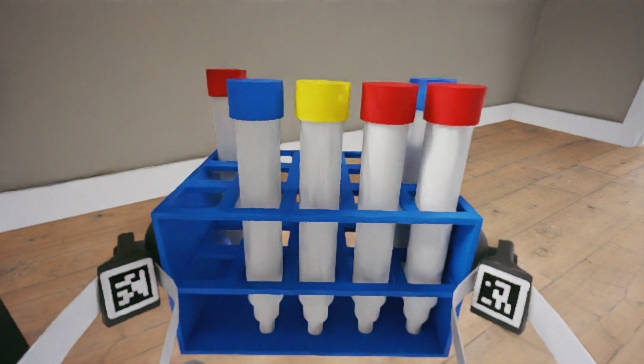

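{"api": "execute_actions", "payload": {
  "actions": [
    {"r2": {"base": {"translate_m": 1.0}}, "r1": {"base": {"translate_m": -0.45}}}
  ],
  "cameras": []
}}

{"api": "execute_actions", "payload": {
  "actions": [
    {"r2": {"base": {"translate_m": 1.0}, "joints": {"head_pan_rad": 0.8, "head_tilt_rad": -0.5}}, "r1": {"base": {"translate_m": -0.45}}}
  ],
  "cameras": ["r2_head_camera", "r2_nav_camera", "r1_wrist_camera"]
}}

Scene clock: 445.67 s.
r1.base_odometry: x=-2.790 y=+5.017 heading=+2.357 (m, m, rad; r1's odometry frame)
r1.turned_by_wheels: +0.000 (rad since the last result)
r1.turned_by_imu: -0.002 (rad since the last result)
r1.base_tilt: forward=-0.8 right=+1.3 (deg)
r1.lidar_m: 0.15 0.20 0.55 2.01 0.76 0.86 2.04 2.12 2.63 0.20 0.15 -
r1.head_depth_mm: 2214 2248 2237 2271 2296 1935 1542 / 2339 2426 2603 2698 2745 2032 1553 / 2343 2455 2617 2131 2243 2018 1554 / 2377 2474 2617 2110 2198 2054 1566 / 2389 2506 2645 2128 2233 2069 1575 / 2402 2523 2673 2140 2221 2063 1573 / 2413 2545 2669 2163 2249 2084 1579
r1.base_status: done
r1.joint_positions: lift_m=+0.320 arm_m=-0.002 wrist_yaw_rad=+2.998 wrist_pitch_rad=-0.416 wrist_roll_rad=+0.011 gripper_m=+0.037 head_pan_rad=-3.098 head_tilt_rad=-0.303
r1.joint_status: not commanded
r1.on_its_own: right_wheel is at rest, and its effort (+23) is outside its rest range (-18 to +18)
r1.motor_effort: left_wheel=+1(33) right_wheel=+23(42) lift_m=+25(25) arm_m=+0(1) wrist_yaw_rad=+1(5) wrist_pitch_rad=+8(8) wrist_roll_rad=+0(0) gripper_m=+0(1) head_pan_rad=-1(1) head_tilt_rad=+1(2) (%)
r1.hand_pose: x=+0.0110 y=+0.0791 z=+0.3332 quat_wxyz=(+0.196, +0.704, +0.095, +0.676) (m; r1's base frame)
r1.wrist_depth_mm: - - - - - - 321 / - - - - - 765 302 / 689 - - - - 670 282 / 689 826 824 812 801 598 266 / 660 657 682 656 672 519 251 / 556 554 - 547 - 467 238 / 482 494 - - 470 373 225
r2.base_odometry: x=+3.266 y=-1.950 heading=-0.366 (m, m, rad; r2's odometry frame)
r2.turned_by_wheels: +0.000 (rad since the last result)
r2.turned_by_imu: +0.005 (rad since the last result)
r2.base_tilt: forward=+3.2 right=+1.6 (deg)
r2.lidar_m: 4.06 0.90 0.87 0.84 0.88 1.20 1.39 1.53 1.29 0.72 0.66 0.95
r2.head_depth_mm: 3381 3718 - 2600 1964 1562 1305 / 3463 3742 - 2557 1973 1565 1311 / 3483 3756 - 2620 1986 1577 1321 / 3470 3779 - 2599 1956 1590 1311 / 3445 3708 - 2600 1942 1577 1312 / 3423 3764 - 2596 1881 1451 1281 / 3431 3700 887 942 1042 1172 1278
r2.base_status: done
r2.joint_positions: lift_m=+0.290 arm_m=-0.003 wrist_yaw_rad=+2.598 wrist_pitch_rad=-0.297 wrist_roll_rad=-0.017 gripper_m=+0.094 head_pan_rad=-0.007 head_tilt_rad=-0.457
r2.joint_status: not commanded
r2.motor_effort: left_wheel=+0(7) right_wheel=+0(4) lift_m=+16(17) arm_m=+0(0) wrist_yaw_rad=+3(3) wrist_pitch_rad=+9(9) wrist_roll_rad=+0(0) gripper_m=-18(17) head_pan_rad=+3(4) head_tilt_rad=+3(2) (%)
r2.hand_pose: x=+0.1018 y=+0.0616 z=+0.3309 quat_wxyz=(+0.290, +0.696, -0.084, +0.652) (m; r2's base frame)
r2.wrist_depth_mm: 643 710 840 954 992 755 - / 676 750 841 978 900 775 - / 712 803 166 117 116 787 - / 777 836 141 127 123 894 - / 715 686 150 133 132 770 783 / 577 - 149 142 138 609 615 / 493 495 152 156 155 485 507
r3.base_odometry: x=-3.919 y=-1.269 heading=-2.826 (m, m, rad; r3's odometry frame)
r3.turned_by_wheels: +0.000 (rad since the last result)
r3.turned_by_imu: +0.000 (rad since the last result)
r3.base_tilt: forward=+1.6 right=+0.0 (deg)
r3.lidar_m: - - 0.15 0.20 3.78 1.16 0.66 0.66 1.88 0.21 0.15 -
r3.head_depth_mm: 1273 1329 1397 1481 1543 1634 1615 / 1289 1353 1422 1497 1576 1670 1597 / 1315 1378 1450 1527 1611 1703 1611 / 1341 1397 1477 1553 1656 1760 1601 / 1357 1401 1497 1589 1672 1776 1517 / 1388 620 605 1569 871 1799 943 / 1410 1477 1559 1660 1743 1850 952
r3.base_status: not commanded
r3.joint_positions: lift_m=+0.320 arm_m=-0.003 wrist_yaw_rad=+3.139 wrist_pitch_rad=-0.416 wrist_roll_rad=+0.007 gripper_m=+0.037 head_pan_rad=-3.099 head_tilt_rad=-0.304
r3.joint_status: not commanded
r3.on_its_own: left_wheel is at rest, and its effort (+60) is outside its rest range (-18 to +18); right_wheel is at rest, and its effort (+21) is outside its rest range (-18 to +18)
r3.motor_effort: left_wheel=+60(60) right_wheel=+21(21) lift_m=+26(26) arm_m=+0(1) wrist_yaw_rad=-7(7) wrist_pitch_rad=+5(5) wrist_roll_rad=-1(1) gripper_m=-2(1) head_pan_rad=-1(1) head_tilt_rad=+1(1) (%)
r3.hand_pose: x=-0.0207 y=+0.0824 z=+0.3332 quat_wxyz=(+0.148, +0.694, +0.145, +0.689) (m; r3's base frame)
r3.wrist_depth_mm: - - - - 229 120 82 / - - - - 226 121 82 / 887 898 - 921 223 120 81 / 713 734 - 729 221 119 81 / 597 610 - 632 195 118 81 / 508 535 - 549 175 117 80 / 462 - - - 242 117 80
pictures: none
No camera images: the call's "cameras" was empty. Leave "cameras" out to get every camera's image.

Scene clock: 452.40 s.
r1.base_odometry: x=-2.472 y=+4.699 heading=+2.357 (m, m, rad; r1's odometry frame)
r1.turned_by_wheels: +0.000 (rad since the last result)
r1.turned_by_imu: -0.001 (rad since the last result)
r1.base_tilt: forward=-0.7 right=+1.3 (deg)
r1.lidar_m: 2.11 0.74 0.50 0.46 0.63 0.87 1.59 1.65 2.25 2.54 2.66 2.63
r1.head_depth_mm: 1902 1988 2084 2157 2281 1958 1539 / 1923 2018 2129 2209 2338 2037 1546 / 1938 2025 2138 1856 1710 1791 1562 / 1964 2036 2173 1650 1691 1796 1561 / 1973 2067 2169 1680 1719 1809 1563 / 2005 2096 2200 1700 1736 1825 1568 / 2016 2112 2216 1736 1723 1831 1593
r1.base_status: done
r1.joint_positions: lift_m=+0.320 arm_m=-0.002 wrist_yaw_rad=+3.001 wrist_pitch_rad=-0.415 wrist_roll_rad=+0.011 gripper_m=+0.037 head_pan_rad=-3.098 head_tilt_rad=-0.302
r1.joint_status: not commanded
r1.motor_effort: left_wheel=+0(21) right_wheel=+0(63) lift_m=+25(25) arm_m=+0(0) wrist_yaw_rad=+1(6) wrist_pitch_rad=+7(8) wrist_roll_rad=+0(0) gripper_m=+1(2) head_pan_rad=-1(1) head_tilt_rad=+1(2) (%)
r1.hand_pose: x=+0.0102 y=+0.0793 z=+0.3334 quat_wxyz=(+0.195, +0.704, +0.096, +0.676) (m; r1's base frame)
r1.wrist_depth_mm: 534 - 548 472 507 549 600 / 577 - 608 510 548 602 662 / 618 - 645 557 603 672 748 / 661 686 727 617 680 739 795 / 667 662 685 653 671 646 642 / 552 558 - 544 - 543 537 / 480 494 - - 473 467 466
r2.base_odometry: x=+4.200 y=-2.308 heading=-0.366 (m, m, rad; r2's odometry frame)
r2.turned_by_wheels: +0.000 (rad since the last result)
r2.turned_by_imu: +0.005 (rad since the last result)
r2.base_tilt: forward=+3.1 right=+1.6 (deg)
r2.lidar_m: 3.09 3.23 2.12 0.30 0.30 1.20 2.37 0.84 0.69 0.68 2.37 3.20
r2.head_depth_mm: 2996 3201 3264 2437 1874 1513 1283 / 3231 3424 3539 2430 1877 1521 1284 / 3083 3343 3532 2439 1866 1526 1272 / 2845 2628 3193 2427 1880 1525 1273 / 2610 2751 3022 2470 1871 1526 1291 / 2437 2524 2837 2450 1868 1525 1278 / 2267 2314 2621 2449 1875 1540 1283
r2.base_status: done
r2.joint_positions: lift_m=+0.290 arm_m=-0.003 wrist_yaw_rad=+2.598 wrist_pitch_rad=-0.297 wrist_roll_rad=-0.017 gripper_m=+0.094 head_pan_rad=+0.793 head_tilt_rad=-0.494
r2.joint_status: all done
r2.motor_effort: left_wheel=+0(6) right_wheel=+1(6) lift_m=+16(16) arm_m=+0(0) wrist_yaw_rad=+3(3) wrist_pitch_rad=+9(9) wrist_roll_rad=+0(0) gripper_m=-17(18) head_pan_rad=+5(44) head_tilt_rad=-2(8) (%)
r2.hand_pose: x=+0.1018 y=+0.0616 z=+0.3309 quat_wxyz=(+0.290, +0.696, -0.084, +0.652) (m; r2's base frame)
r2.wrist_depth_mm: 433 - - - - - - / 279 - - - - - - / 289 - 166 117 115 - - / 302 876 141 127 123 - - / 310 341 150 134 132 754 789 / 324 - 149 142 137 611 611 / 344 420 153 157 156 483 505
r3.base_odometry: x=-3.919 y=-1.269 heading=-2.826 (m, m, rad; r3's odometry frame)
r3.turned_by_wheels: +0.000 (rad since the last result)
r3.turned_by_imu: +0.000 (rad since the last result)
r3.base_tilt: forward=+1.6 right=-0.1 (deg)
r3.lidar_m: - - 0.15 0.20 0.98 1.04 1.50 1.60 1.78 0.20 0.15 -
r3.head_depth_mm: 1270 1328 1395 1472 1544 1638 1603 / 1289 1352 1420 1497 1585 1676 1615 / 1310 1372 1442 1528 1611 1716 1605 / 1334 1403 1479 1549 1655 1749 1603 / 1355 1423 1499 1590 1676 1804 1603 / 1381 1446 1530 1613 1717 1834 1616 / 1407 1479 1557 1650 1746 1858 1604
r3.base_status: not commanded
r3.joint_positions: lift_m=+0.320 arm_m=-0.003 wrist_yaw_rad=+3.139 wrist_pitch_rad=-0.416 wrist_roll_rad=+0.007 gripper_m=+0.037 head_pan_rad=-3.099 head_tilt_rad=-0.304
r3.joint_status: not commanded
r3.on_its_own: left_wheel is at rest, and its effort (+60) is outside its rest range (-18 to +18); right_wheel is at rest, and its effort (+21) is outside its rest range (-18 to +18)
r3.motor_effort: left_wheel=+60(60) right_wheel=+21(21) lift_m=+26(26) arm_m=-1(1) wrist_yaw_rad=-7(7) wrist_pitch_rad=+5(6) wrist_roll_rad=-2(1) gripper_m=-1(0) head_pan_rad=-1(1) head_tilt_rad=+2(2) (%)
r3.hand_pose: x=-0.0207 y=+0.0824 z=+0.3332 quat_wxyz=(+0.148, +0.694, +0.145, +0.689) (m; r3's base frame)
r3.wrist_depth_mm: - - - - 230 121 82 / 752 839 - - 226 120 82 / 680 836 - 931 224 120 81 / 683 731 - 730 221 119 81 / 601 596 - 627 195 118 81 / 510 532 - 551 175 117 80 / 457 - - - 242 116 80
pictures: r1_wrist_camera, r2_head_camera (sideways: a quarter turn clockwise sets it upright), r2_nav_camera (sideways: a quarter turn counterclockwise sets it upright)
Images, in order (width x height): r1_wrist_camera 644x364, r2_head_camera 896x504, r2_nav_camera 672x504.

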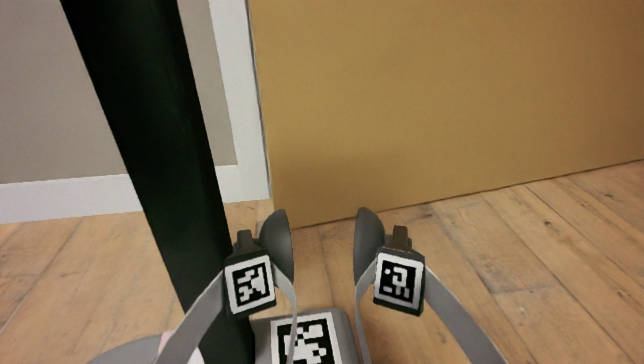

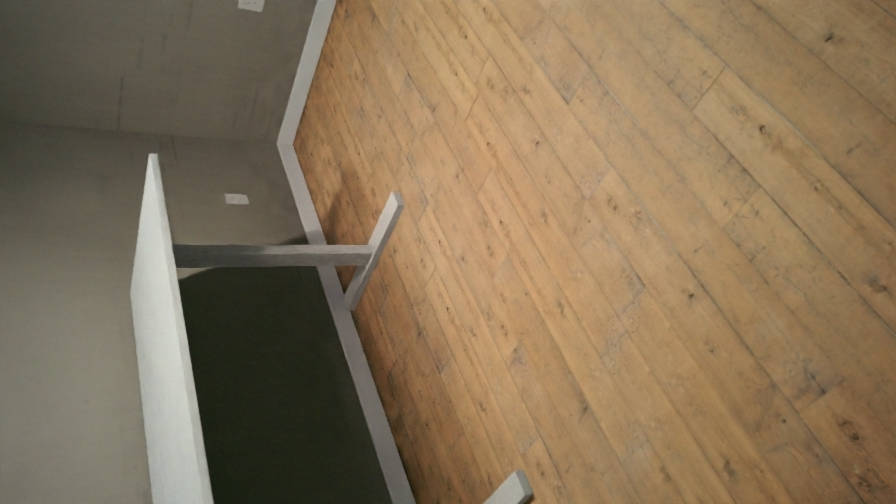

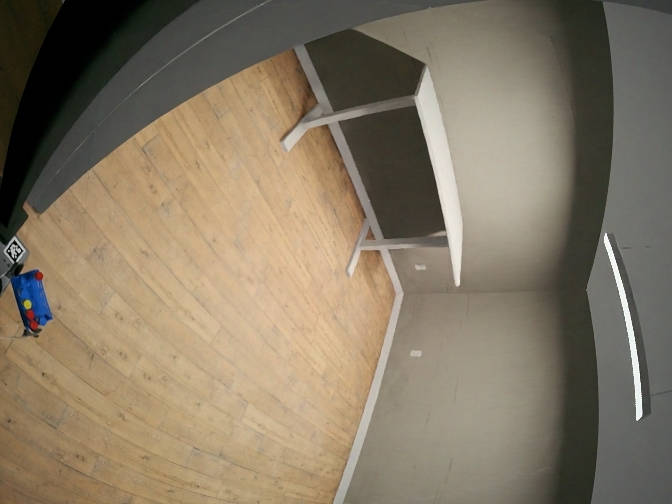

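{"api": "execute_actions", "payload": {
  "actions": [
    {"r2": {"base": {"translate_m": 0.92}}, "r3": {"base": {"translate_m": -0.45}}}
  ],
  "cameras": []
}}

{"api": "execute_actions", "payload": {
  "actions": [
    {"r2": {"base": {"rotate_rad": 1.55}, "joints": {"head_pan_rad": 0.0, "head_tilt_rad": -0.6}}, "r3": {"base": {"translate_m": -0.15}}}
  ],
  "cameras": ["r2_head_camera", "r2_wrist_camera"]
}}

Scene clock: 486.60 s.
r1.base_odometry: x=-2.472 y=+4.699 heading=+2.357 (m, m, rad; r1's odometry frame)
r1.turned_by_wheels: +0.000 (rad since the last result)
r1.turned_by_imu: +0.003 (rad since the last result)
r1.base_tilt: forward=-0.7 right=+1.3 (deg)
r1.lidar_m: 2.11 0.83 0.62 0.59 0.63 0.87 1.59 1.65 2.25 2.54 2.66 2.62
r1.head_depth_mm: 1920 1993 2086 2176 2303 1940 1543 / 1928 2009 2132 2202 2360 2053 1559 / 1942 2054 2153 1841 1698 1801 1560 / 1963 2045 2152 1656 1690 1806 1557 / 1988 2073 2161 1678 1709 1809 1564 / 1990 2077 2193 1718 1728 1823 1575 / 2015 2104 2207 1742 1734 1835 1591
r1.base_status: not commanded
r1.joint_positions: lift_m=+0.320 arm_m=-0.002 wrist_yaw_rad=+3.001 wrist_pitch_rad=-0.415 wrist_roll_rad=+0.011 gripper_m=+0.037 head_pan_rad=-3.098 head_tilt_rad=-0.302
r1.joint_status: not commanded
r1.motor_effort: left_wheel=-1(1) right_wheel=-1(1) lift_m=+25(25) arm_m=+0(0) wrist_yaw_rad=-1(1) wrist_pitch_rad=+7(7) wrist_roll_rad=+0(0) gripper_m=+0(0) head_pan_rad=-1(1) head_tilt_rad=+1(1) (%)
r1.hand_pose: x=+0.0102 y=+0.0793 z=+0.3334 quat_wxyz=(+0.195, +0.704, +0.096, +0.676) (m; r1's base frame)
r1.wrist_depth_mm: 537 - 562 587 606 641 656 / 572 - 612 637 663 687 716 / 623 - 663 690 725 760 793 / 676 690 721 741 773 788 783 / 671 664 684 651 672 639 642 / 558 554 - 550 - 546 537 / 479 494 - - 470 471 466
r2.base_odometry: x=+5.059 y=-2.637 heading=-0.366 (m, m, rad; r2's odometry frame)
r2.turned_by_wheels: +0.000 (rad since the last result)
r2.turned_by_imu: +0.004 (rad since the last result)
r2.base_tilt: forward=+3.3 right=+1.7 (deg)
r2.lidar_m: 2.20 2.29 2.22 2.04 1.31 0.97 1.56 1.18 1.34 2.28 2.38 2.28
r2.head_depth_mm: 2122 2270 2409 2443 1872 1521 1280 / 2295 2480 2661 2427 1863 1522 1280 / 2523 2693 2887 2447 1878 1515 1281 / 2716 2942 3167 2436 1892 1519 1278 / 2604 2815 3010 2455 1882 1516 1285 / 2397 2592 2773 2458 1881 1517 1286 / 2254 2213 2499 2336 1882 1529 1276
r2.base_status: done
r2.joint_positions: lift_m=+0.290 arm_m=-0.003 wrist_yaw_rad=+2.598 wrist_pitch_rad=-0.297 wrist_roll_rad=-0.017 gripper_m=+0.094 head_pan_rad=+0.793 head_tilt_rad=-0.494
r2.joint_status: not commanded
r2.motor_effort: left_wheel=+0(7) right_wheel=+1(5) lift_m=+16(15) arm_m=+0(0) wrist_yaw_rad=+3(3) wrist_pitch_rad=+9(9) wrist_roll_rad=+0(0) gripper_m=-18(17) head_pan_rad=+4(5) head_tilt_rad=-1(1) (%)
r2.hand_pose: x=+0.1018 y=+0.0616 z=+0.3309 quat_wxyz=(+0.290, +0.696, -0.084, +0.652) (m; r2's base frame)
r2.wrist_depth_mm: - - - - - - - / - - - - - - - / - - 166 118 115 - - / 921 955 141 127 123 - - / 739 677 149 134 132 749 780 / 587 - 148 142 138 608 610 / 496 489 154 156 156 485 517
r3.base_odometry: x=-3.491 y=-1.130 heading=-2.827 (m, m, rad; r3's odometry frame)
r3.turned_by_wheels: +0.000 (rad since the last result)
r3.turned_by_imu: -0.003 (rad since the last result)
r3.base_tilt: forward=+1.8 right=-0.1 (deg)
r3.lidar_m: 0.15 0.19 0.49 1.67 0.85 1.00 1.06 1.12 1.61 0.20 0.15 -
r3.head_depth_mm: 877 918 965 1020 1072 1127 1204 / 892 934 983 1036 1093 1153 1231 / 907 953 999 1049 1109 1178 1259 / 925 967 1016 1074 1140 1211 1282 / 938 987 1037 1097 1161 1233 1315 / 950 1003 1057 1114 1181 1253 1345 / 968 1016 1076 1135 1211 1287 1379
r3.base_status: done
r3.joint_positions: lift_m=+0.320 arm_m=-0.003 wrist_yaw_rad=+3.131 wrist_pitch_rad=-0.416 wrist_roll_rad=+0.007 gripper_m=+0.037 head_pan_rad=-3.099 head_tilt_rad=-0.304
r3.joint_status: not commanded
r3.motor_effort: left_wheel=+1(50) right_wheel=+15(21) lift_m=+26(26) arm_m=+1(1) wrist_yaw_rad=-1(7) wrist_pitch_rad=+5(5) wrist_roll_rad=-1(1) gripper_m=-1(1) head_pan_rad=+0(1) head_tilt_rad=+2(2) (%)
r3.hand_pose: x=-0.0189 y=+0.0826 z=+0.3332 quat_wxyz=(+0.150, +0.695, +0.142, +0.689) (m; r3's base frame)
r3.wrist_depth_mm: 675 - - - - - 535 / 740 811 - - - - 450 / 831 841 - 966 - 946 391 / 724 737 - 770 786 765 351 / 597 610 - 628 645 617 308 / 510 535 - 547 548 523 277 / 461 - - - 467 453 253
pictures: none
No camera images: the call's "cameras" was empty. Leave "cameras" out to get every camera's image.

Scene clock: 489.30 s.
r1.base_odometry: x=-2.472 y=+4.699 heading=+2.357 (m, m, rad; r1's odometry frame)
r1.turned_by_wheels: +0.000 (rad since the last result)
r1.turned_by_imu: +0.001 (rad since the last result)
r1.base_tilt: forward=-0.8 right=+1.3 (deg)
r1.lidar_m: 2.11 0.83 0.61 0.59 0.63 0.87 1.59 1.65 2.25 2.54 2.66 2.62
r1.head_depth_mm: 1927 2000 2078 2173 2294 1965 1546 / 1934 2016 2113 2233 2357 2029 1540 / 1957 2022 2151 1860 1709 1787 1550 / 1969 2054 2159 1654 1694 1795 1561 / 1963 2077 2180 1677 1715 1805 1566 / 1993 2080 2197 1706 1718 1825 1569 / 2001 2116 2205 1726 1739 1840 1579
r1.base_status: not commanded
r1.joint_positions: lift_m=+0.320 arm_m=-0.002 wrist_yaw_rad=+3.001 wrist_pitch_rad=-0.415 wrist_roll_rad=+0.011 gripper_m=+0.037 head_pan_rad=-3.098 head_tilt_rad=-0.302
r1.joint_status: not commanded
r1.motor_effort: left_wheel=+0(0) right_wheel=+0(1) lift_m=+25(25) arm_m=+0(0) wrist_yaw_rad=-1(0) wrist_pitch_rad=+7(7) wrist_roll_rad=+0(0) gripper_m=+2(1) head_pan_rad=-1(1) head_tilt_rad=+0(1) (%)
r1.hand_pose: x=+0.0102 y=+0.0793 z=+0.3334 quat_wxyz=(+0.195, +0.704, +0.096, +0.676) (m; r1's base frame)
r1.wrist_depth_mm: 533 - 561 589 602 632 659 / 568 - 618 638 661 688 715 / 623 - 665 695 729 758 797 / 665 692 713 750 772 783 788 / 661 662 681 655 671 650 639 / 559 555 - 552 - 542 538 / 479 489 - - 468 469 467
r2.base_odometry: x=+5.059 y=-2.637 heading=+1.184 (m, m, rad; r2's odometry frame)
r2.turned_by_wheels: +1.550 (rad since the last result)
r2.turned_by_imu: +1.545 (rad since the last result)
r2.base_tilt: forward=+3.3 right=+1.7 (deg)
r2.lidar_m: 2.04 1.34 0.97 1.03 1.17 1.31 2.28 2.36 2.29 2.20 2.27 2.22
r2.head_depth_mm: 1985 2311 2542 2105 1678 1408 1214 / 1987 2304 2513 2105 1687 1413 1211 / 1992 2301 2542 2123 1696 1416 1215 / 2003 2300 2570 2127 1685 1409 1225 / 2013 2241 2527 2092 1692 1419 1214 / 2056 2341 2545 2114 1698 1413 1217 / 2084 2335 2535 2135 1706 1419 1214
r2.base_status: done
r2.joint_positions: lift_m=+0.290 arm_m=-0.003 wrist_yaw_rad=+2.598 wrist_pitch_rad=-0.297 wrist_roll_rad=-0.017 gripper_m=+0.094 head_pan_rad=+0.007 head_tilt_rad=-0.593
r2.joint_status: all done
r2.motor_effort: left_wheel=-2(7) right_wheel=+3(9) lift_m=+17(16) arm_m=+0(0) wrist_yaw_rad=+3(3) wrist_pitch_rad=+9(9) wrist_roll_rad=+0(0) gripper_m=-18(17) head_pan_rad=-4(43) head_tilt_rad=-3(10) (%)
r2.hand_pose: x=+0.1018 y=+0.0616 z=+0.3309 quat_wxyz=(+0.290, +0.696, -0.084, +0.652) (m; r2's base frame)
r2.wrist_depth_mm: - - 948 - - - - / - - 961 - - - - / - - 166 119 115 - - / 980 963 141 128 123 - - / 716 681 150 133 132 757 772 / 580 - 149 142 138 616 615 / 500 488 154 156 156 480 503
r3.base_odometry: x=-3.348 y=-1.083 heading=-2.827 (m, m, rad; r3's odometry frame)
r3.turned_by_wheels: -0.001 (rad since the last result)
r3.turned_by_imu: -0.009 (rad since the last result)
r3.base_tilt: forward=+1.6 right=+0.1 (deg)
r3.lidar_m: 0.15 0.23 0.97 1.58 0.88 0.93 0.91 0.96 1.37 1.65 0.15 -
r3.head_depth_mm: 749 782 820 864 909 964 1022 / 756 794 835 880 929 985 1044 / 770 806 849 895 943 1004 1067 / 782 821 862 912 965 1025 1092 / 795 833 880 927 983 1046 1111 / 809 848 893 941 1001 1070 1142 / 817 862 908 965 1024 1092 1167
r3.base_status: done
r3.joint_positions: lift_m=+0.320 arm_m=-0.003 wrist_yaw_rad=+3.123 wrist_pitch_rad=-0.416 wrist_roll_rad=+0.007 gripper_m=+0.037 head_pan_rad=-3.099 head_tilt_rad=-0.304
r3.joint_status: not commanded
r3.on_its_own: right_wheel is at rest, and its effort (+22) is outside its rest range (-18 to +18)
r3.motor_effort: left_wheel=+1(10) right_wheel=+22(30) lift_m=+26(26) arm_m=+0(1) wrist_yaw_rad=+4(9) wrist_pitch_rad=+5(5) wrist_roll_rad=-1(2) gripper_m=-1(0) head_pan_rad=+0(1) head_tilt_rad=+1(2) (%)
r3.hand_pose: x=-0.0171 y=+0.0825 z=+0.3332 quat_wxyz=(+0.153, +0.695, +0.139, +0.688) (m; r3's base frame)
r3.wrist_depth_mm: 676 655 - - - - - / 725 725 - - - - - / 798 781 948 963 981 - 679 / 717 721 - 756 791 808 537 / 600 613 - 641 644 645 434 / 510 529 - 548 550 554 365 / 455 - - - 471 478 315
pictures: r2_head_camera (sideways: a quarter turn clockwise sets it upright), r2_wrist_camera
Images, in order (width x height): r2_head_camera 896x504, r2_wrist_camera 644x364.

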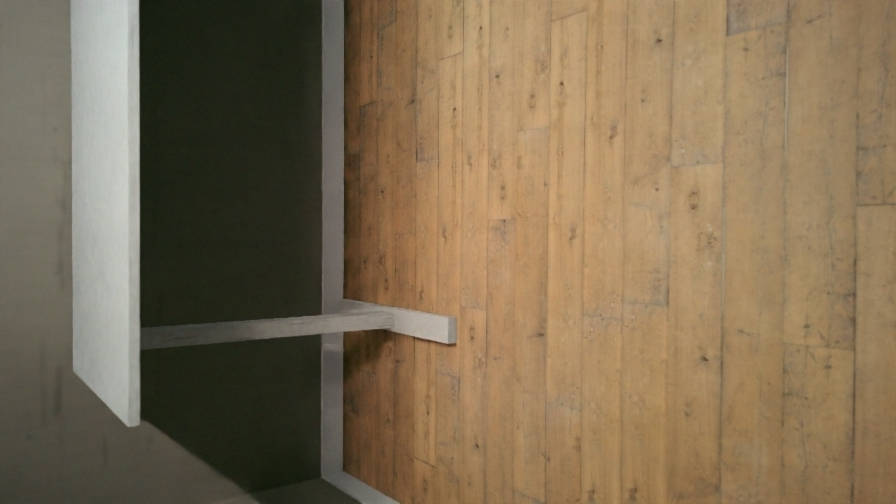

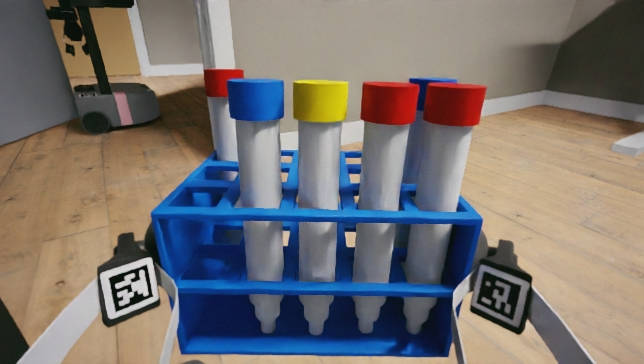

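{"api": "execute_actions", "payload": {
  "actions": [
    {"r2": {"base": {"translate_m": 1.0}, "joints": {"head_tilt_rad": -0.5}}, "r3": {"base": {"translate_m": -0.42}}}
  ],
  "cameras": ["r2_head_camera", "r3_wrist_camera"]
}}

Scene clock: 511.03 s.
r1.base_odometry: x=-2.472 y=+4.699 heading=+2.357 (m, m, rad; r1's odometry frame)
r1.turned_by_wheels: +0.000 (rad since the last result)
r1.turned_by_imu: +0.002 (rad since the last result)
r1.base_tilt: forward=-0.7 right=+1.3 (deg)
r1.lidar_m: 2.11 0.83 0.62 0.59 0.63 0.87 1.59 1.65 2.25 2.54 2.66 2.62
r1.head_depth_mm: 1922 1990 2092 2181 2311 1972 1551 / 1929 2024 2129 2220 2361 2062 1550 / 1935 2031 2148 1849 1695 1795 1564 / 1971 2059 2170 1659 1712 1793 1561 / 1983 2075 2183 1688 1717 1805 1566 / 2002 2081 2186 1694 1719 1807 1572 / 2002 2115 2204 1732 1729 1839 1581
r1.base_status: not commanded
r1.joint_positions: lift_m=+0.320 arm_m=-0.002 wrist_yaw_rad=+3.001 wrist_pitch_rad=-0.415 wrist_roll_rad=+0.011 gripper_m=+0.037 head_pan_rad=-3.098 head_tilt_rad=-0.302
r1.joint_status: not commanded
r1.motor_effort: left_wheel=+1(1) right_wheel=-1(0) lift_m=+25(25) arm_m=+1(0) wrist_yaw_rad=+0(0) wrist_pitch_rad=+7(7) wrist_roll_rad=+0(1) gripper_m=+1(0) head_pan_rad=-1(1) head_tilt_rad=+1(1) (%)
r1.hand_pose: x=+0.0102 y=+0.0793 z=+0.3334 quat_wxyz=(+0.195, +0.704, +0.096, +0.676) (m; r1's base frame)
r1.wrist_depth_mm: 528 - 564 584 608 618 655 / 574 - 615 638 663 684 715 / 619 - 665 700 728 750 790 / 667 692 727 757 773 798 780 / 666 665 686 653 662 643 641 / 560 558 - 550 - 542 539 / 479 492 - - 467 464 464
r2.base_odometry: x=+5.436 y=-1.711 heading=+1.184 (m, m, rad; r2's odometry frame)
r2.turned_by_wheels: +0.000 (rad since the last result)
r2.turned_by_imu: +0.005 (rad since the last result)
r2.base_tilt: forward=+3.2 right=+1.5 (deg)
r2.lidar_m: 1.07 1.06 0.99 0.95 0.98 1.53 3.26 3.10 2.28 2.18 2.09 1.38
r2.head_depth_mm: 1216 1303 923 1632 1784 1520 1265 / 1223 1324 926 1625 1781 1502 1263 / 1222 1321 923 1651 1782 1506 1272 / 1226 1323 927 1641 1804 1513 1270 / 1223 1326 925 1658 1797 1509 1270 / 1236 1323 929 1182 1405 1467 1248 / 1238 1332 933 1668 1795 1507 1276
r2.base_status: done
r2.joint_positions: lift_m=+0.290 arm_m=-0.003 wrist_yaw_rad=+2.598 wrist_pitch_rad=-0.297 wrist_roll_rad=-0.017 gripper_m=+0.094 head_pan_rad=+0.007 head_tilt_rad=-0.506
r2.joint_status: all done
r2.motor_effort: left_wheel=-2(4) right_wheel=+3(8) lift_m=+16(17) arm_m=+0(0) wrist_yaw_rad=+3(3) wrist_pitch_rad=+9(9) wrist_roll_rad=+0(0) gripper_m=-17(18) head_pan_rad=-3(5) head_tilt_rad=+3(11) (%)
r2.hand_pose: x=+0.1018 y=+0.0616 z=+0.3309 quat_wxyz=(+0.290, +0.696, -0.084, +0.652) (m; r2's base frame)
r2.wrist_depth_mm: 702 813 914 - - - - / 755 828 923 - - - - / 778 921 165 118 115 - - / 836 881 140 128 123 961 - / 721 674 149 134 131 767 761 / 591 - 148 142 138 607 609 / 492 485 154 155 156 490 515
r3.base_odometry: x=-2.949 y=-0.953 heading=-2.827 (m, m, rad; r3's odometry frame)
r3.turned_by_wheels: +0.000 (rad since the last result)
r3.turned_by_imu: -0.001 (rad since the last result)
r3.base_tilt: forward=+1.5 right=+0.0 (deg)
r3.lidar_m: 1.62 0.86 0.60 0.58 0.66 0.50 0.49 0.51 0.73 1.53 1.72 1.65
r3.head_depth_mm: 383 402 421 443 466 492 521 / 390 407 428 449 474 502 533 / 396 415 435 458 483 512 543 / 402 422 442 466 492 521 555 / 408 428 450 474 502 533 567 / 414 435 458 483 512 543 578 / 421 443 466 492 522 555 591
r3.base_status: done
r3.joint_positions: lift_m=+0.320 arm_m=-0.003 wrist_yaw_rad=+3.131 wrist_pitch_rad=-0.416 wrist_roll_rad=+0.007 gripper_m=+0.037 head_pan_rad=-3.099 head_tilt_rad=-0.298
r3.joint_status: not commanded
r3.motor_effort: left_wheel=+0(27) right_wheel=-1(37) lift_m=+27(27) arm_m=+1(1) wrist_yaw_rad=-1(6) wrist_pitch_rad=+5(5) wrist_roll_rad=-1(1) gripper_m=+0(1) head_pan_rad=+1(1) head_tilt_rad=-1(4) (%)
r3.hand_pose: x=-0.0188 y=+0.0826 z=+0.3332 quat_wxyz=(+0.151, +0.695, +0.142, +0.689) (m; r3's base frame)
r3.wrist_depth_mm: 571 697 683 674 590 597 599 / 573 747 734 754 629 649 666 / 581 791 - 817 709 726 741 / 576 736 - 767 759 773 790 / 564 608 - 631 647 666 671 / 515 534 - 555 553 553 568 / 461 - - - 472 480 485
pictures: r2_head_camera (sideways: a quarter turn clockwise sets it upright), r3_wrist_camera
Images, in order (width x height): r2_head_camera 896x504, r3_wrist_camera 644x364.

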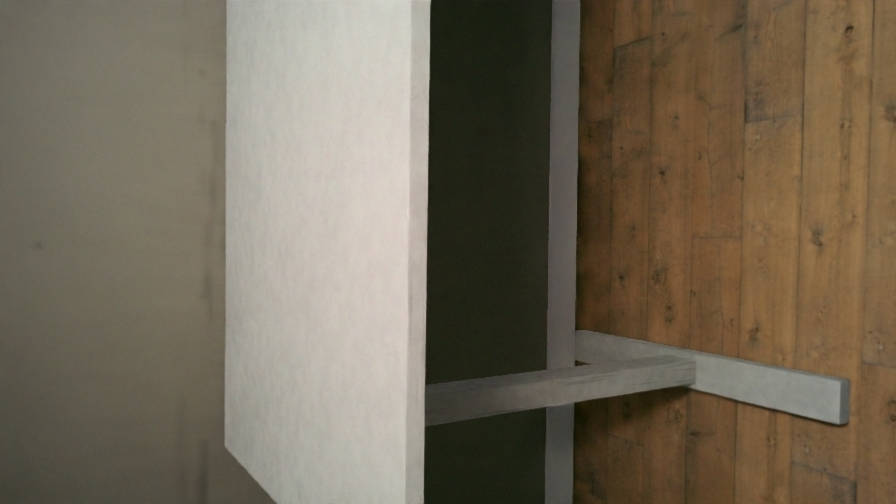

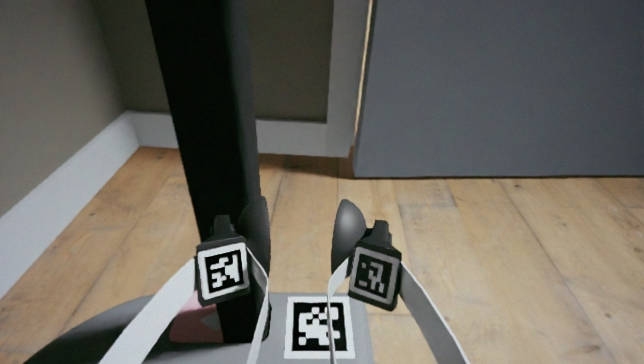

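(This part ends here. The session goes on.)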